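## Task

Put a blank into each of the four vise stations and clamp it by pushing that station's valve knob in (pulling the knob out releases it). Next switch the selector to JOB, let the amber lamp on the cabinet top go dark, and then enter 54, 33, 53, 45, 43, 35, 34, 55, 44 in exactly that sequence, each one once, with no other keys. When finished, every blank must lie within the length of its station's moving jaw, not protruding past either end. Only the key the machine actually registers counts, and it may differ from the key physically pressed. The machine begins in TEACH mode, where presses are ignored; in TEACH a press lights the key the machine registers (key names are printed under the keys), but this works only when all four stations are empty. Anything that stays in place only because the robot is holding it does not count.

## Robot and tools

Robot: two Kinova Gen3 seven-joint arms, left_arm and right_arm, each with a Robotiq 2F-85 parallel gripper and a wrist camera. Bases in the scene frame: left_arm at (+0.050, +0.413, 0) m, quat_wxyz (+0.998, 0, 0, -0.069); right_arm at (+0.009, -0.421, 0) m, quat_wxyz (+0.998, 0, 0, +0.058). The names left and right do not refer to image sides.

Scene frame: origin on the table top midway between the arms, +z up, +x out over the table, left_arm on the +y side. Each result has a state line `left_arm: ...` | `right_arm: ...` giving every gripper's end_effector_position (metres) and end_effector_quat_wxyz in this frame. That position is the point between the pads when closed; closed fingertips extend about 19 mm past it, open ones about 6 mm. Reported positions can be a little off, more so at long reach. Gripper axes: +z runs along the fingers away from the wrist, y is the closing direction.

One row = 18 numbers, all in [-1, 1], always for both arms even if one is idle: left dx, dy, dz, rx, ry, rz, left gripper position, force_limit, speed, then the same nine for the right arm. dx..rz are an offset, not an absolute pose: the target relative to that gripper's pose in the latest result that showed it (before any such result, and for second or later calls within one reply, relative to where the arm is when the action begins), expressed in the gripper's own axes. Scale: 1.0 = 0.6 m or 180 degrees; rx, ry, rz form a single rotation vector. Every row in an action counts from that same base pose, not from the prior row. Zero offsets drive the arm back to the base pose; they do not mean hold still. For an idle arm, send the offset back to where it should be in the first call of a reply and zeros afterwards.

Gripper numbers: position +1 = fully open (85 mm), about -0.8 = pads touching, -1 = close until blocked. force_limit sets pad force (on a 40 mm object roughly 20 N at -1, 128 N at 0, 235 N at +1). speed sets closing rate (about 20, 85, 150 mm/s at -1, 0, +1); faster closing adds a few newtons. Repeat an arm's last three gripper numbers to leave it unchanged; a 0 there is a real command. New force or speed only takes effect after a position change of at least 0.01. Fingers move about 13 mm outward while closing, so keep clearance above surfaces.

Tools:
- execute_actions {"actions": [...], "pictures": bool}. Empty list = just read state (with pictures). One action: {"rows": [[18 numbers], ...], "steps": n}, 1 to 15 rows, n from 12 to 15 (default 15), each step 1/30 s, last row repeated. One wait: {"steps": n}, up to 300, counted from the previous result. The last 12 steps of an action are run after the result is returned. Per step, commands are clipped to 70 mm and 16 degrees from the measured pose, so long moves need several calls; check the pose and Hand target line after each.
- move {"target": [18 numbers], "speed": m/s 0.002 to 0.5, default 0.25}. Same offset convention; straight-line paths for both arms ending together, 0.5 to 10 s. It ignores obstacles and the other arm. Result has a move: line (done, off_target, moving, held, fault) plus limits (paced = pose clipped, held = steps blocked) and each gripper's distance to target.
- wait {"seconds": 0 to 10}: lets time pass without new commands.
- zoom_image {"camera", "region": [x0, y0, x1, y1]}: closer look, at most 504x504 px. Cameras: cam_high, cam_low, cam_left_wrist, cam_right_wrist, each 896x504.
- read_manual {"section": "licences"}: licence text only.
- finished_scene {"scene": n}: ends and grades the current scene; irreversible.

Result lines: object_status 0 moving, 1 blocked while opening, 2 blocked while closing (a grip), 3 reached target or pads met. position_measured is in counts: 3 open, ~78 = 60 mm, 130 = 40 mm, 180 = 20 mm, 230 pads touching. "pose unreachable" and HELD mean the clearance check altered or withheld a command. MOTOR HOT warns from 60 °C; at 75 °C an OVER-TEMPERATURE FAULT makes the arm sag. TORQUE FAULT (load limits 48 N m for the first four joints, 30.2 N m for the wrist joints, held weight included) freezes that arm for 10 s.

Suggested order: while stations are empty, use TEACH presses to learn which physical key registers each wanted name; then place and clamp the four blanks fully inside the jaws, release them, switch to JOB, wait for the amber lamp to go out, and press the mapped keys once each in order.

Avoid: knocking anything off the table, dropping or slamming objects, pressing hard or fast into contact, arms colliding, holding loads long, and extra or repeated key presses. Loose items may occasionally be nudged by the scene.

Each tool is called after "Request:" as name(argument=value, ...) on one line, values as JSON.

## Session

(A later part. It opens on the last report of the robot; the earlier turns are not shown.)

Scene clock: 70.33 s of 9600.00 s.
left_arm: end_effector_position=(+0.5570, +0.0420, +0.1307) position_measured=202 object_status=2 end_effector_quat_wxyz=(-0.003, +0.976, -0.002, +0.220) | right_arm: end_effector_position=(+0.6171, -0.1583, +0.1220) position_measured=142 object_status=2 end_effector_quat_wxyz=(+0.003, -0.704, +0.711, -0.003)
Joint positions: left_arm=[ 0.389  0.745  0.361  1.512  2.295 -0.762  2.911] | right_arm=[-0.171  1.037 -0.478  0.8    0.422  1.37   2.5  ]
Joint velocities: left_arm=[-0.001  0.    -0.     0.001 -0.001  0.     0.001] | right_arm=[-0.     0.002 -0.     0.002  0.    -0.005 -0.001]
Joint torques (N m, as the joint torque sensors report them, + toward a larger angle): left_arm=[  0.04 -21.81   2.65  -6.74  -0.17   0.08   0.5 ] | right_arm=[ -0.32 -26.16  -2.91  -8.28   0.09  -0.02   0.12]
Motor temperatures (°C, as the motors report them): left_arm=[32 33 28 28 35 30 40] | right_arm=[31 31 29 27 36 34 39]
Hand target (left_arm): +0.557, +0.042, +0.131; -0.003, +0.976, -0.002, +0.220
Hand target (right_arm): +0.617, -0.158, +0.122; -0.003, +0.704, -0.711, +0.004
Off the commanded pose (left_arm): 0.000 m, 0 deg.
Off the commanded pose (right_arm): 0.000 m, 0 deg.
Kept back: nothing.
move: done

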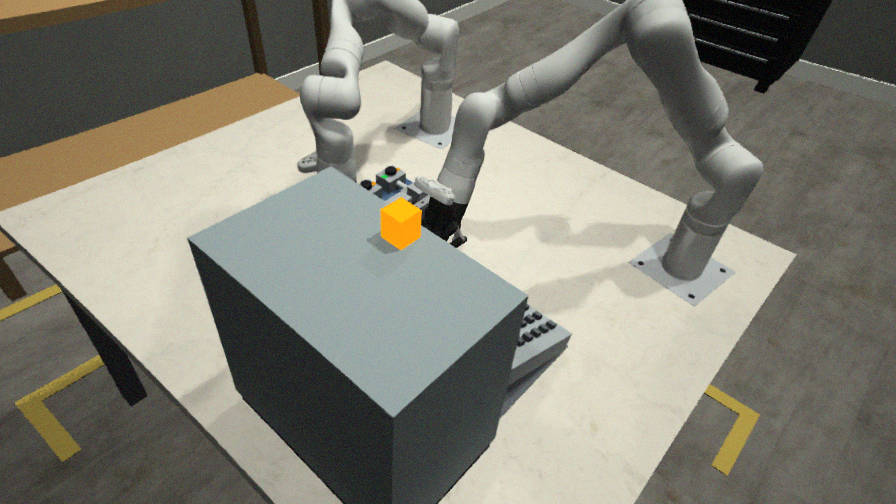

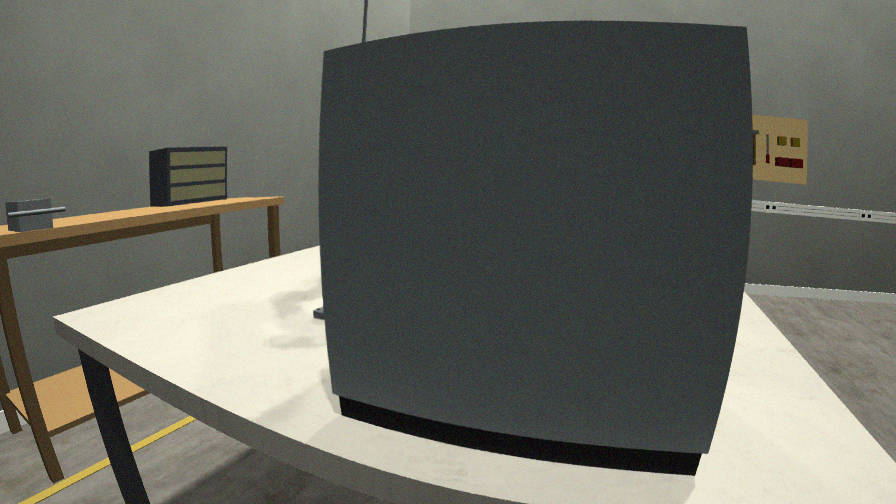

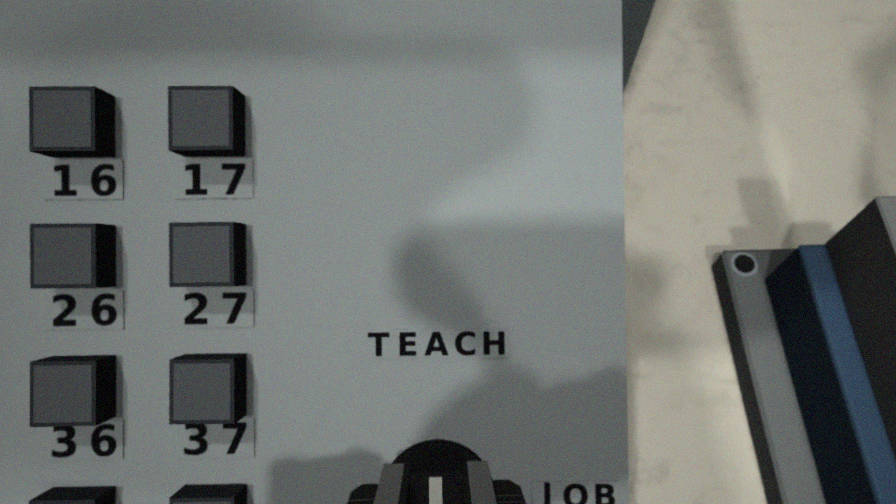

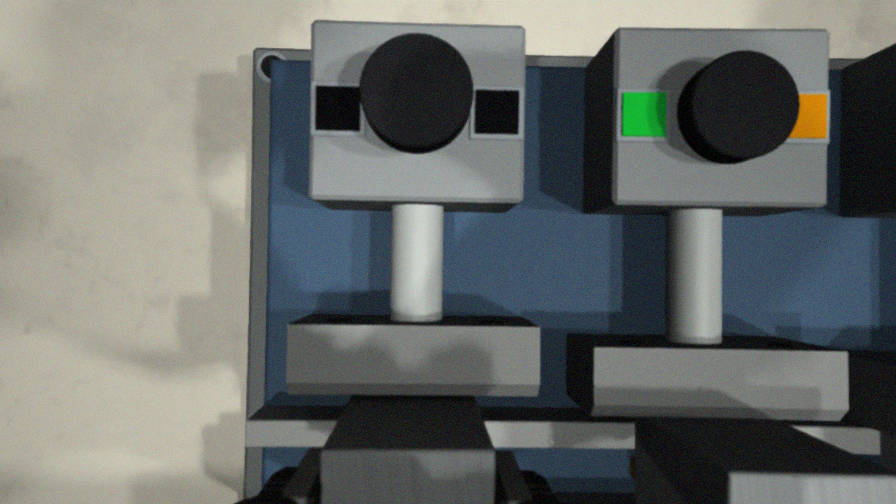

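Request:
move(target=[0,0,0,0,0,0,-1,-0.7,-0.3,0,0,0.001,0,0,0,0.2,-0.3,-0.3], speed=0.05)

Request:
move(target=[0,0,0,0,0,0,-1,-0.7,-0.3,0,0,-0.062,0,0,0,0.2,-0.3,-0.3], speed=0.12)

Request:
move(target=[0,0,0,0,0,0,-1,-0.7,-0.3,0.17,0,0.021,0,0,0,-1,0,0.3], speed=0.15)

Request:
move(target=[0,0,0,0,0,0,-1,-0.7,-0.3,0,0,0.047,0,0,0,-1,0,0.3], speed=0.04)

Scene clock: 71.60 s of 9600.00 s.
left_arm: end_effector_position=(+0.5570, +0.0420, +0.1307) position_measured=202 object_status=2 end_effector_quat_wxyz=(-0.003, +0.976, -0.003, +0.220) | right_arm: end_effector_position=(+0.6171, -0.1583, +0.1214) position_measured=104 object_status=3 end_effector_quat_wxyz=(+0.003, -0.704, +0.711, -0.003)
Joint positions: left_arm=[ 0.389  0.745  0.361  1.513  2.294 -0.762  2.91 ] | right_arm=[-0.171  1.037 -0.478  0.8    0.422  1.369  2.499]
Joint velocities: left_arm=[ 0.001 -0.001  0.     0.     0.    -0.    -0.001] | right_arm=[ 0.    -0.    -0.    -0.    -0.    -0.001 -0.   ]
Joint torques (N m, as the joint torque sensors report them, + toward a larger angle): left_arm=[  0.11 -21.74   2.52  -6.85  -0.3    0.07   0.48] | right_arm=[ -0.11 -25.5   -2.99  -7.77  -0.02  -0.19   0.02]
Motor temperatures (°C, as the motors report them): left_arm=[32 33 28 28 35 30 40] | right_arm=[31 31 29 27 36 34 39]
Hand target (left_arm): +0.557, +0.042, +0.131; -0.003, +0.976, -0.002, +0.220
Hand target (right_arm): +0.617, -0.158, +0.121; -0.003, +0.704, -0.711, +0.003
Off the commanded pose (left_arm): 0.000 m, 0 deg.
Off the commanded pose (right_arm): 0.000 m, 0 deg.
Kept back: nothing.
move: done

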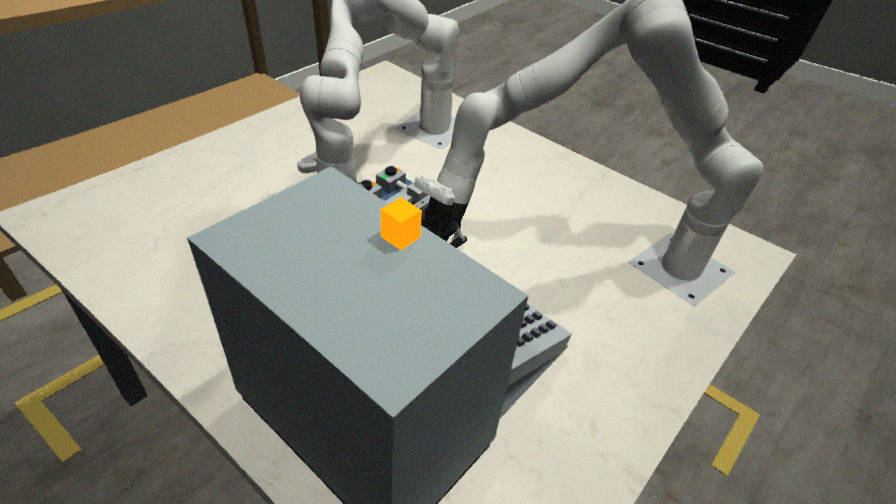

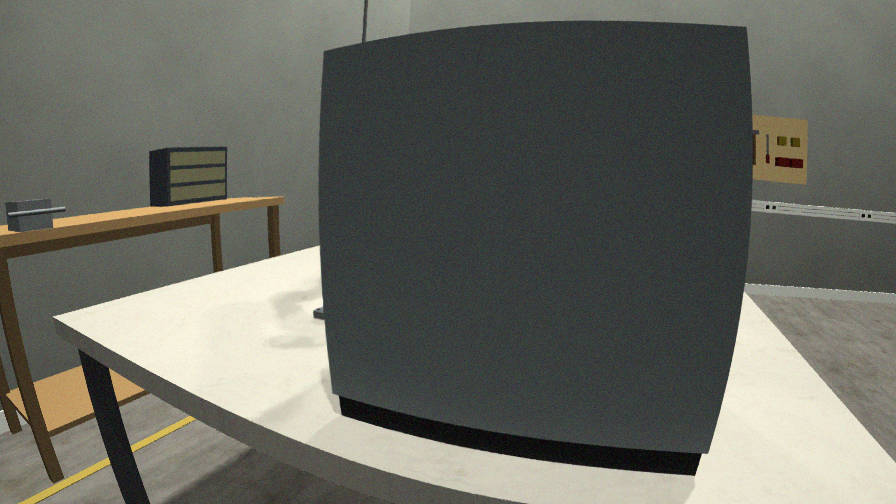

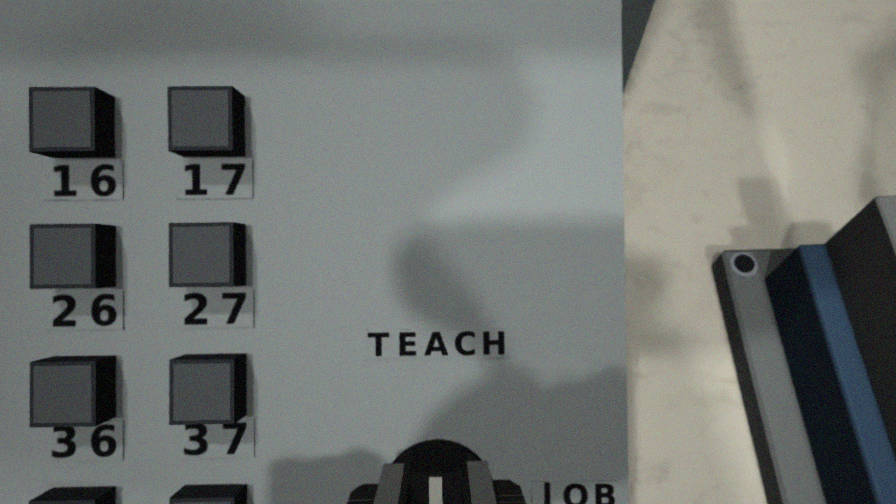

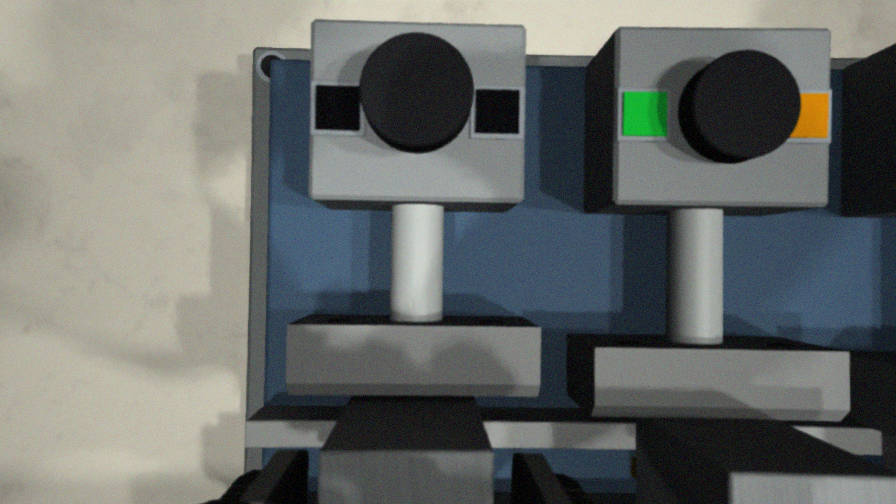

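Scene clock: 72.43 s of 9600.00 s.
left_arm: end_effector_position=(+0.5570, +0.0420, +0.1307) position_measured=202 object_status=2 end_effector_quat_wxyz=(-0.003, +0.975, -0.003, +0.220) | right_arm: end_effector_position=(+0.6168, -0.1582, +0.1585) position_measured=104 object_status=3 end_effector_quat_wxyz=(+0.003, -0.704, +0.711, -0.003)
Joint positions: left_arm=[ 0.389  0.745  0.361  1.513  2.294 -0.762  2.91 ] | right_arm=[-0.181  1.009 -0.482  0.736  0.411  1.455  2.516]
Joint velocities: left_arm=[-0.001  0.001  0.     0.     0.     0.001  0.   ] | right_arm=[-0.002 -0.    -0.    -0.003  0.     0.005 -0.001]
Joint torques (N m, as the joint torque sensors report them, + toward a larger angle): left_arm=[ -0.03 -21.86   2.54  -6.77  -0.31   0.07   0.51] | right_arm=[ -0.31 -25.44  -2.8   -7.92   0.09  -0.48   0.01]
Motor temperatures (°C, as the motors report them): left_arm=[32 33 28 28 35 30 40] | right_arm=[31 31 29 27 36 34 39]
Hand target (left_arm): +0.557, +0.042, +0.131; -0.003, +0.976, -0.003, +0.220
Hand target (right_arm): +0.617, -0.158, +0.159; -0.003, +0.704, -0.710, +0.003
Off the commanded pose (left_arm): 0.000 m, 0 deg.
Off the commanded pose (right_arm): 0.000 m, 0 deg.
Kept back: nothing.
move: done

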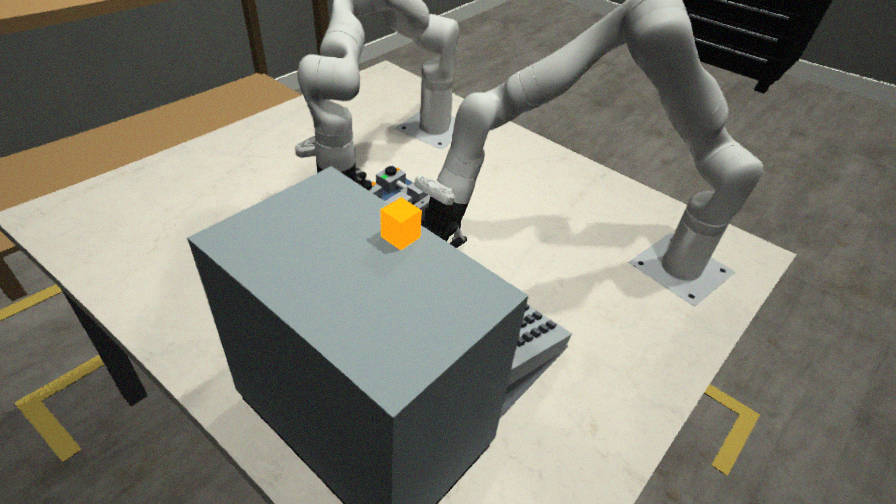

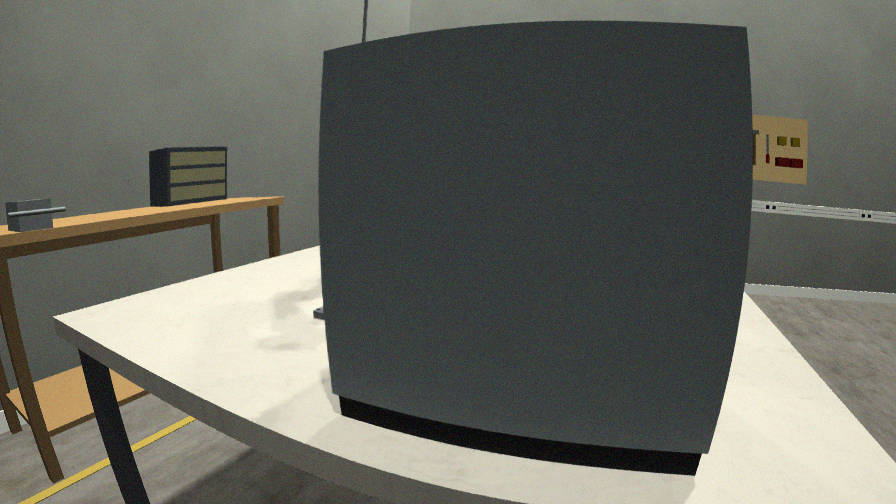

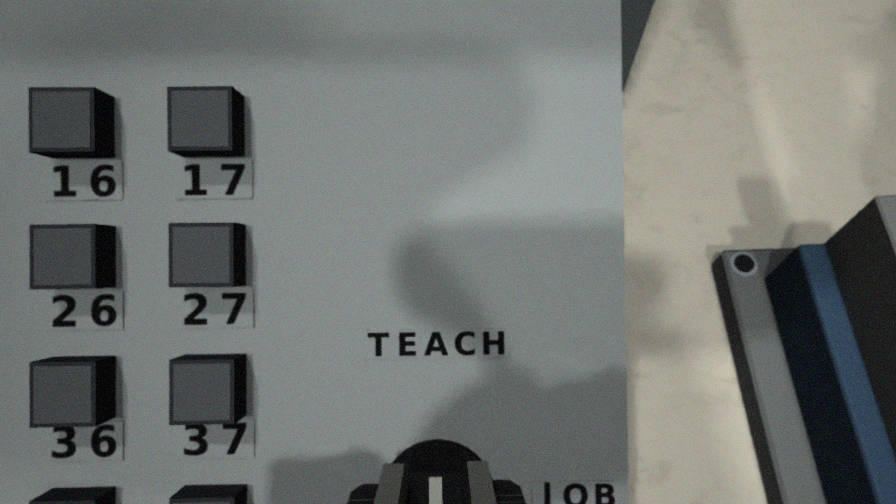

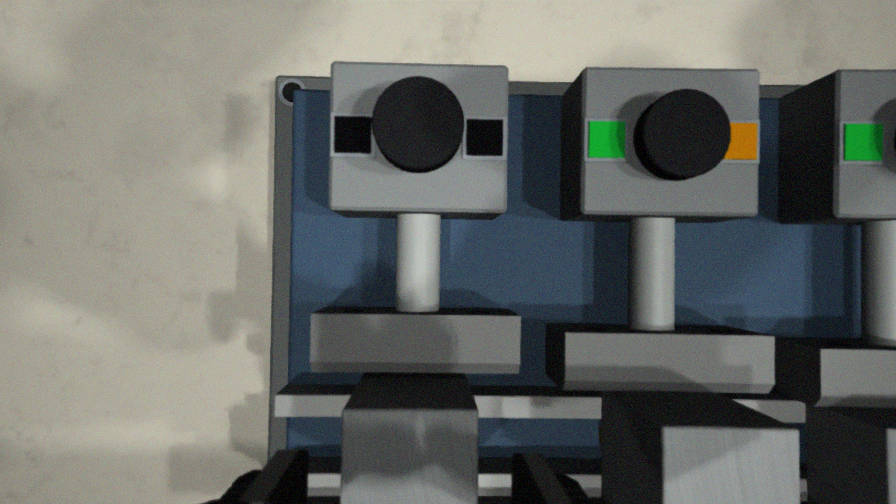

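Scene clock: 73.57 s of 9600.00 s.
left_arm: end_effector_position=(+0.5570, +0.0420, +0.1307) position_measured=202 object_status=2 end_effector_quat_wxyz=(-0.003, +0.975, -0.004, +0.220) | right_arm: end_effector_position=(+0.6163, -0.2599, +0.1462) position_measured=232 object_status=3 end_effector_quat_wxyz=(+0.003, -0.704, +0.710, -0.004)
Joint positions: left_arm=[ 0.389  0.745  0.361  1.513  2.294 -0.762  2.909] | right_arm=[ 0.016  0.923 -0.495  0.975  0.407  1.319  2.613]
Joint velocities: left_arm=[0.    0.001 0.    0.    0.    0.    0.   ] | right_arm=[ 0.007 -0.005  0.001  0.005  0.    -0.003  0.003]
Joint torques (N m, as the joint torque sensors report them, + toward a larger angle): left_arm=[  0.11 -21.82   2.47  -6.91  -0.32   0.04   0.37] | right_arm=[ -0.46 -24.37  -3.36  -7.85  -0.03  -0.23   0.08]
Motor temperatures (°C, as the motors report them): left_arm=[32 33 28 28 35 30 40] | right_arm=[31 31 29 27 36 34 39]
Hand target (left_arm): +0.557, +0.042, +0.131; -0.003, +0.975, -0.003, +0.220
Hand target (right_arm): +0.616, -0.260, +0.146; -0.003, +0.704, -0.711, +0.004
Off the commanded pose (left_arm): 0.000 m, 0 deg.
Off the commanded pose (right_arm): 0.001 m, 0 deg.
Kept back: nothing.
move: done

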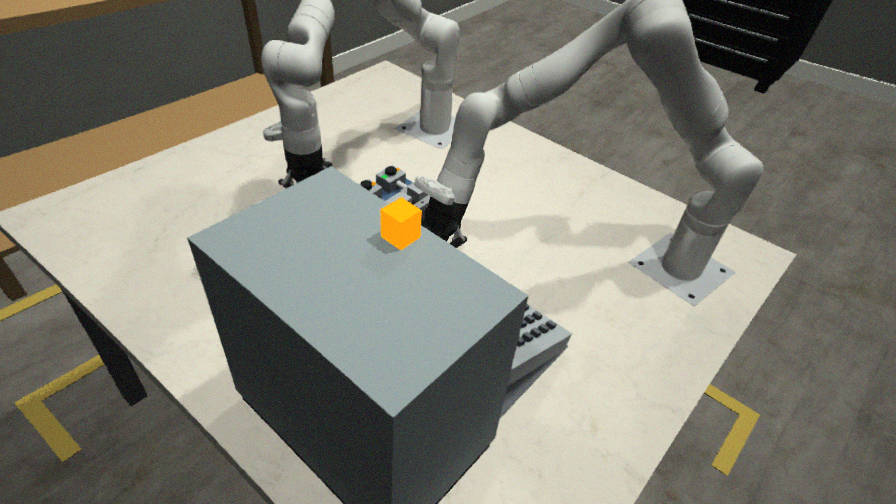

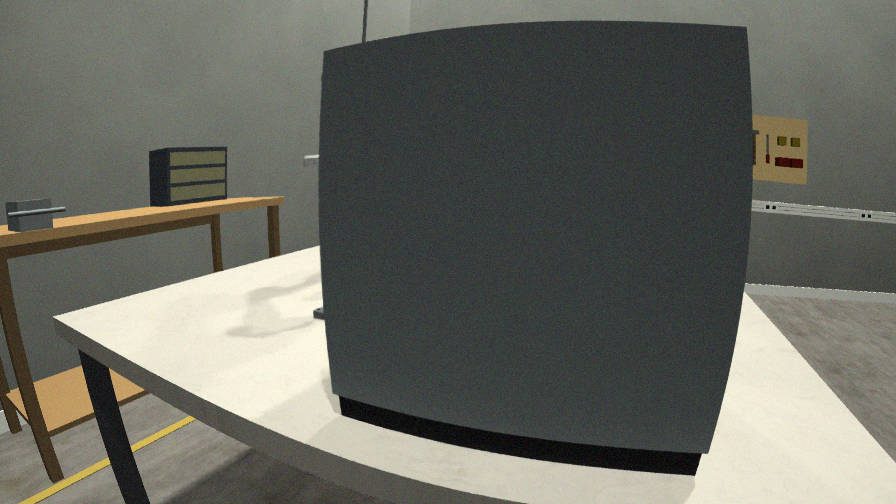

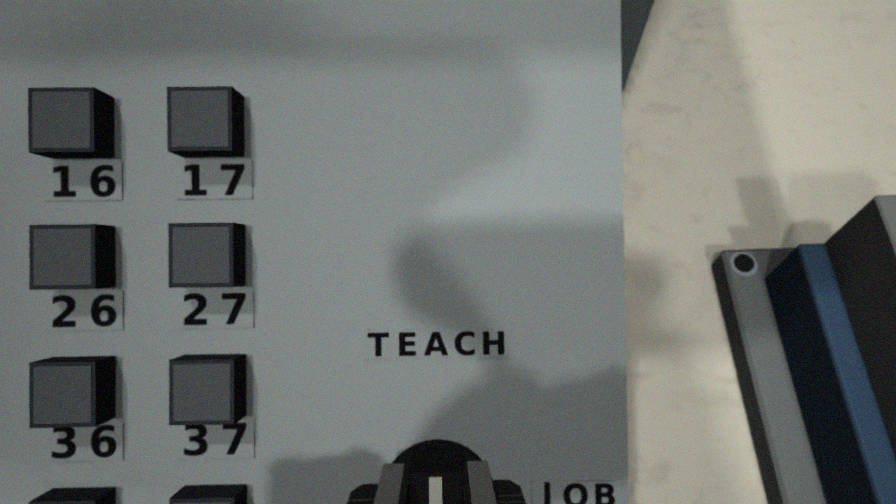

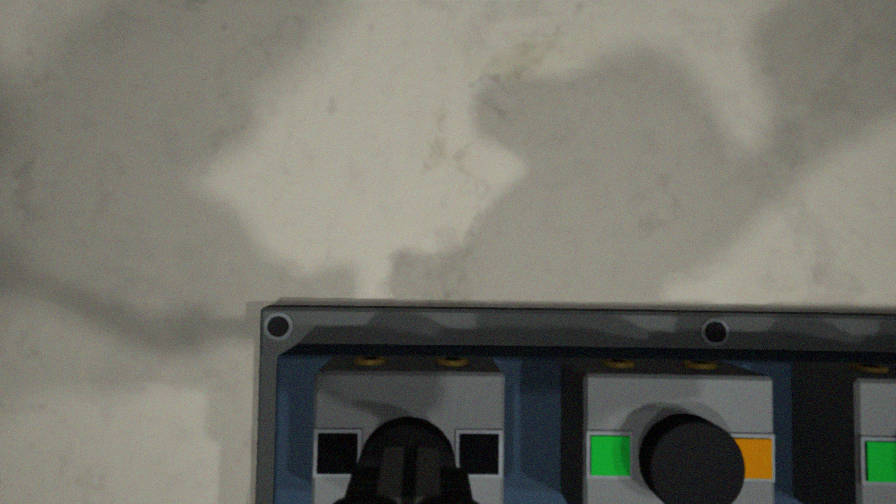

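Scene clock: 74.57 s of 9600.00 s.
left_arm: end_effector_position=(+0.5570, +0.0420, +0.1307) position_measured=202 object_status=2 end_effector_quat_wxyz=(-0.003, +0.975, -0.004, +0.220) | right_arm: end_effector_position=(+0.6170, -0.2598, +0.1213) position_measured=232 object_status=3 end_effector_quat_wxyz=(+0.004, -0.704, +0.711, -0.004)
Joint positions: left_arm=[ 0.389  0.745  0.361  1.513  2.294 -0.762  2.909] | right_arm=[ 0.019  0.946 -0.49   1.013  0.418  1.259  2.601]
Joint velocities: left_arm=[-0.001 -0.    -0.001 -0.    -0.     0.001  0.001] | right_arm=[ 0.003  0.002 -0.001  0.002  0.001 -0.004 -0.002]
Joint torques (N m, as the joint torque sensors report them, + toward a larger angle): left_arm=[  0.05 -21.86   2.46  -6.69  -0.35   0.07   0.35] | right_arm=[ -0.3  -20.13  -2.71  -6.79   0.24  -0.97  -0.09]
Motor temperatures (°C, as the motors report them): left_arm=[32 33 28 28 35 30 40] | right_arm=[31 31 29 27 36 34 39]
Hand target (left_arm): +0.557, +0.042, +0.131; -0.003, +0.975, -0.004, +0.220
Hand target (right_arm): +0.617, -0.260, +0.118; -0.003, +0.704, -0.711, +0.004
Off the commanded pose (left_arm): 0.000 m, 0 deg.
Off the commanded pose (right_arm): 0.003 m, 0 deg.
Kept back: nothing.
move: done

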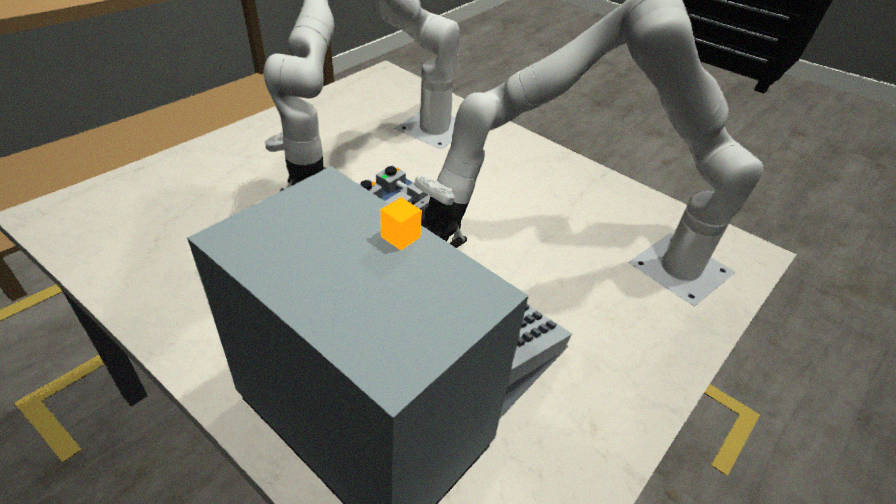

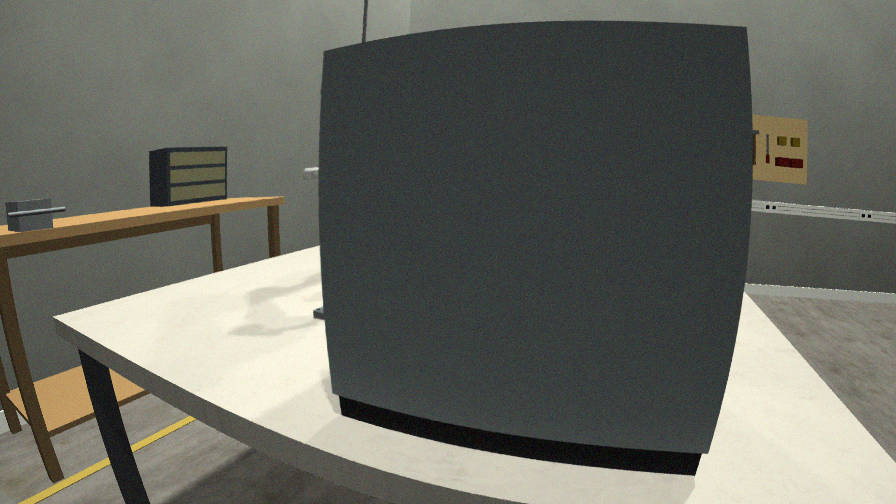

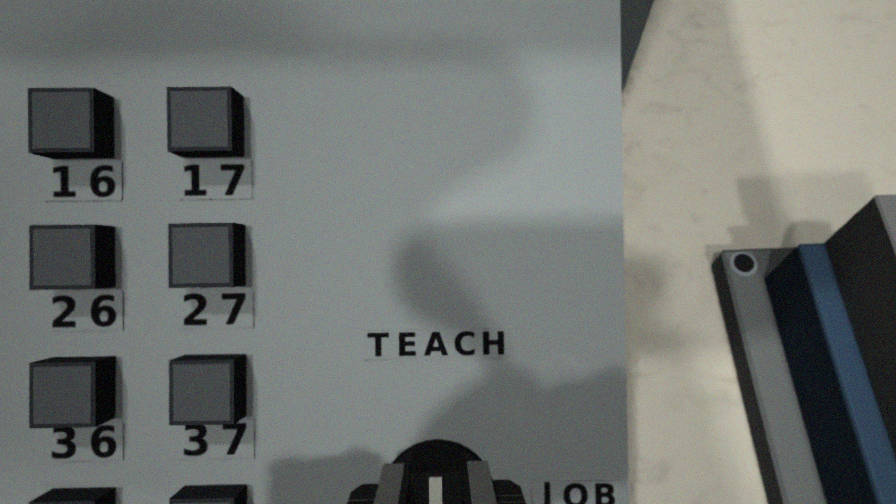

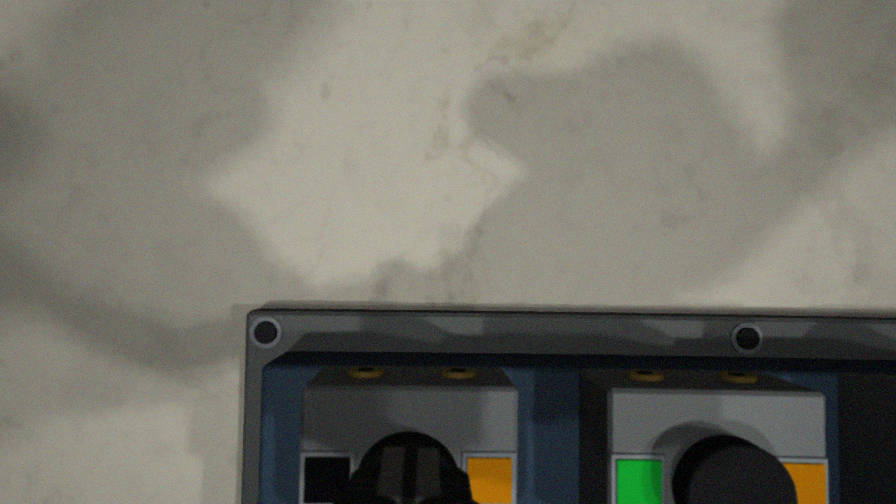

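Request:
move(target=[0,0,0,0,0,0,-1,-0.7,-0.3,-0.03,0.2,-0.25,0,0,0,-1,0,0.3], speed=0.2)

Scene clock: 76.53 s of 9600.00 s.
left_arm: end_effector_position=(+0.5570, +0.0420, +0.1307) position_measured=202 object_status=2 end_effector_quat_wxyz=(-0.003, +0.975, -0.004, +0.220) | right_arm: end_effector_position=(+0.4950, -0.2403, +0.2694) position_measured=232 object_status=3 end_effector_quat_wxyz=(+0.004, -0.704, +0.710, -0.004)
Joint positions: left_arm=[ 0.389  0.745  0.361  1.513  2.293 -0.761  2.909] | right_arm=[ 0.03   0.569 -0.57   1.26   0.307  1.387  2.496]
Joint velocities: left_arm=[ 0.001 -0.    -0.     0.     0.001  0.     0.   ] | right_arm=[ 0.001 -0.004 -0.     0.002  0.001  0.001 -0.   ]
Joint torques (N m, as the joint torque sensors report them, + toward a larger angle): left_arm=[  0.14 -21.79   2.57  -6.74  -0.36   0.04   0.38] | right_arm=[ -0.16 -19.19  -3.01  -8.27   0.16  -0.07   0.08]
Motor temperatures (°C, as the motors report them): left_arm=[32 33 28 28 35 30 40] | right_arm=[31 31 29 27 36 34 39]
Hand target (left_arm): +0.557, +0.042, +0.131; -0.003, +0.975, -0.004, +0.220
Hand target (right_arm): +0.495, -0.240, +0.270; -0.004, +0.704, -0.710, +0.004
Off the commanded pose (left_arm): 0.000 m, 0 deg.
Off the commanded pose (right_arm): 0.001 m, 0 deg.
Kept back: nothing.
move: done

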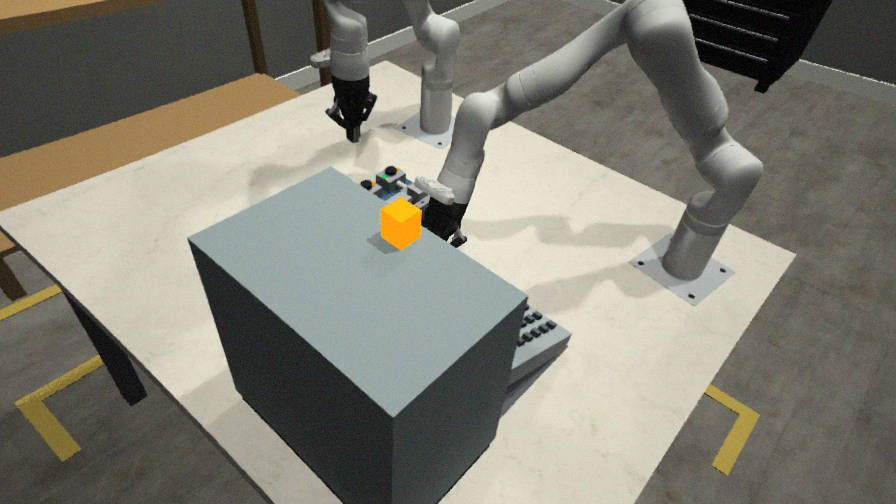

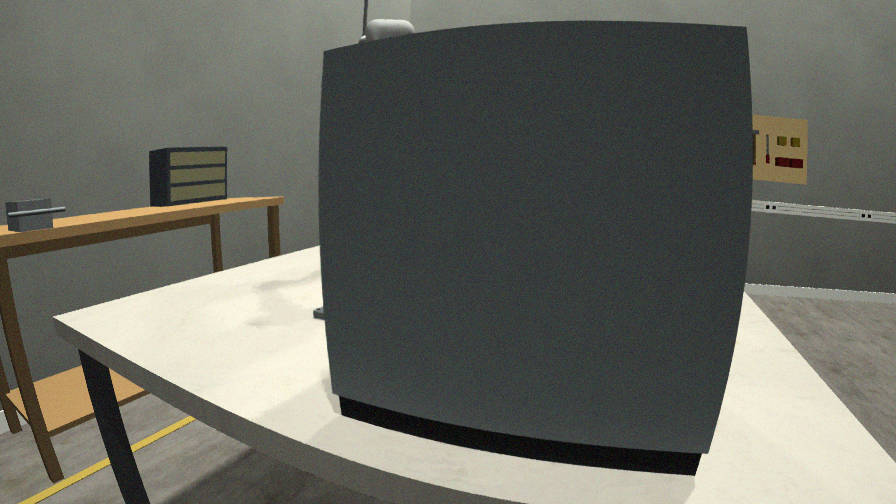

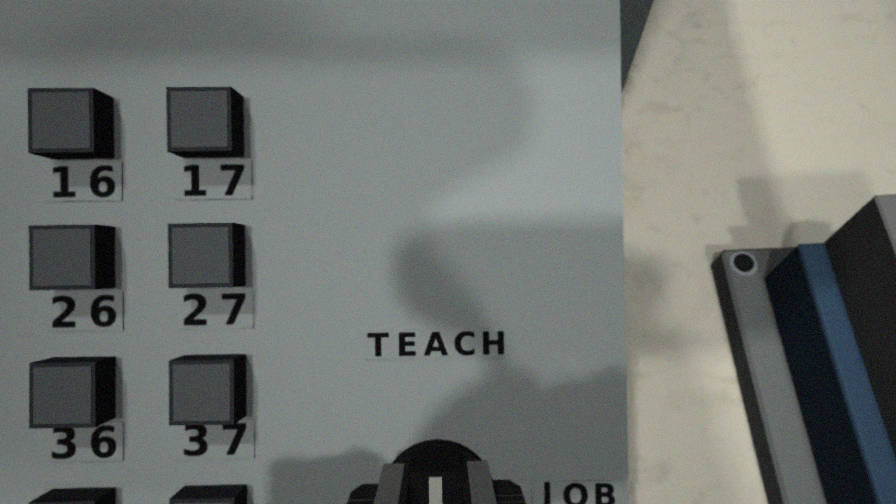

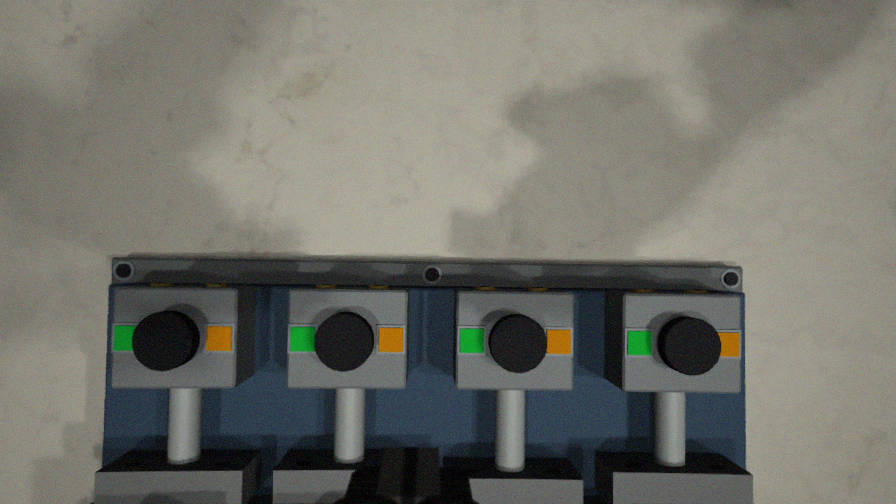

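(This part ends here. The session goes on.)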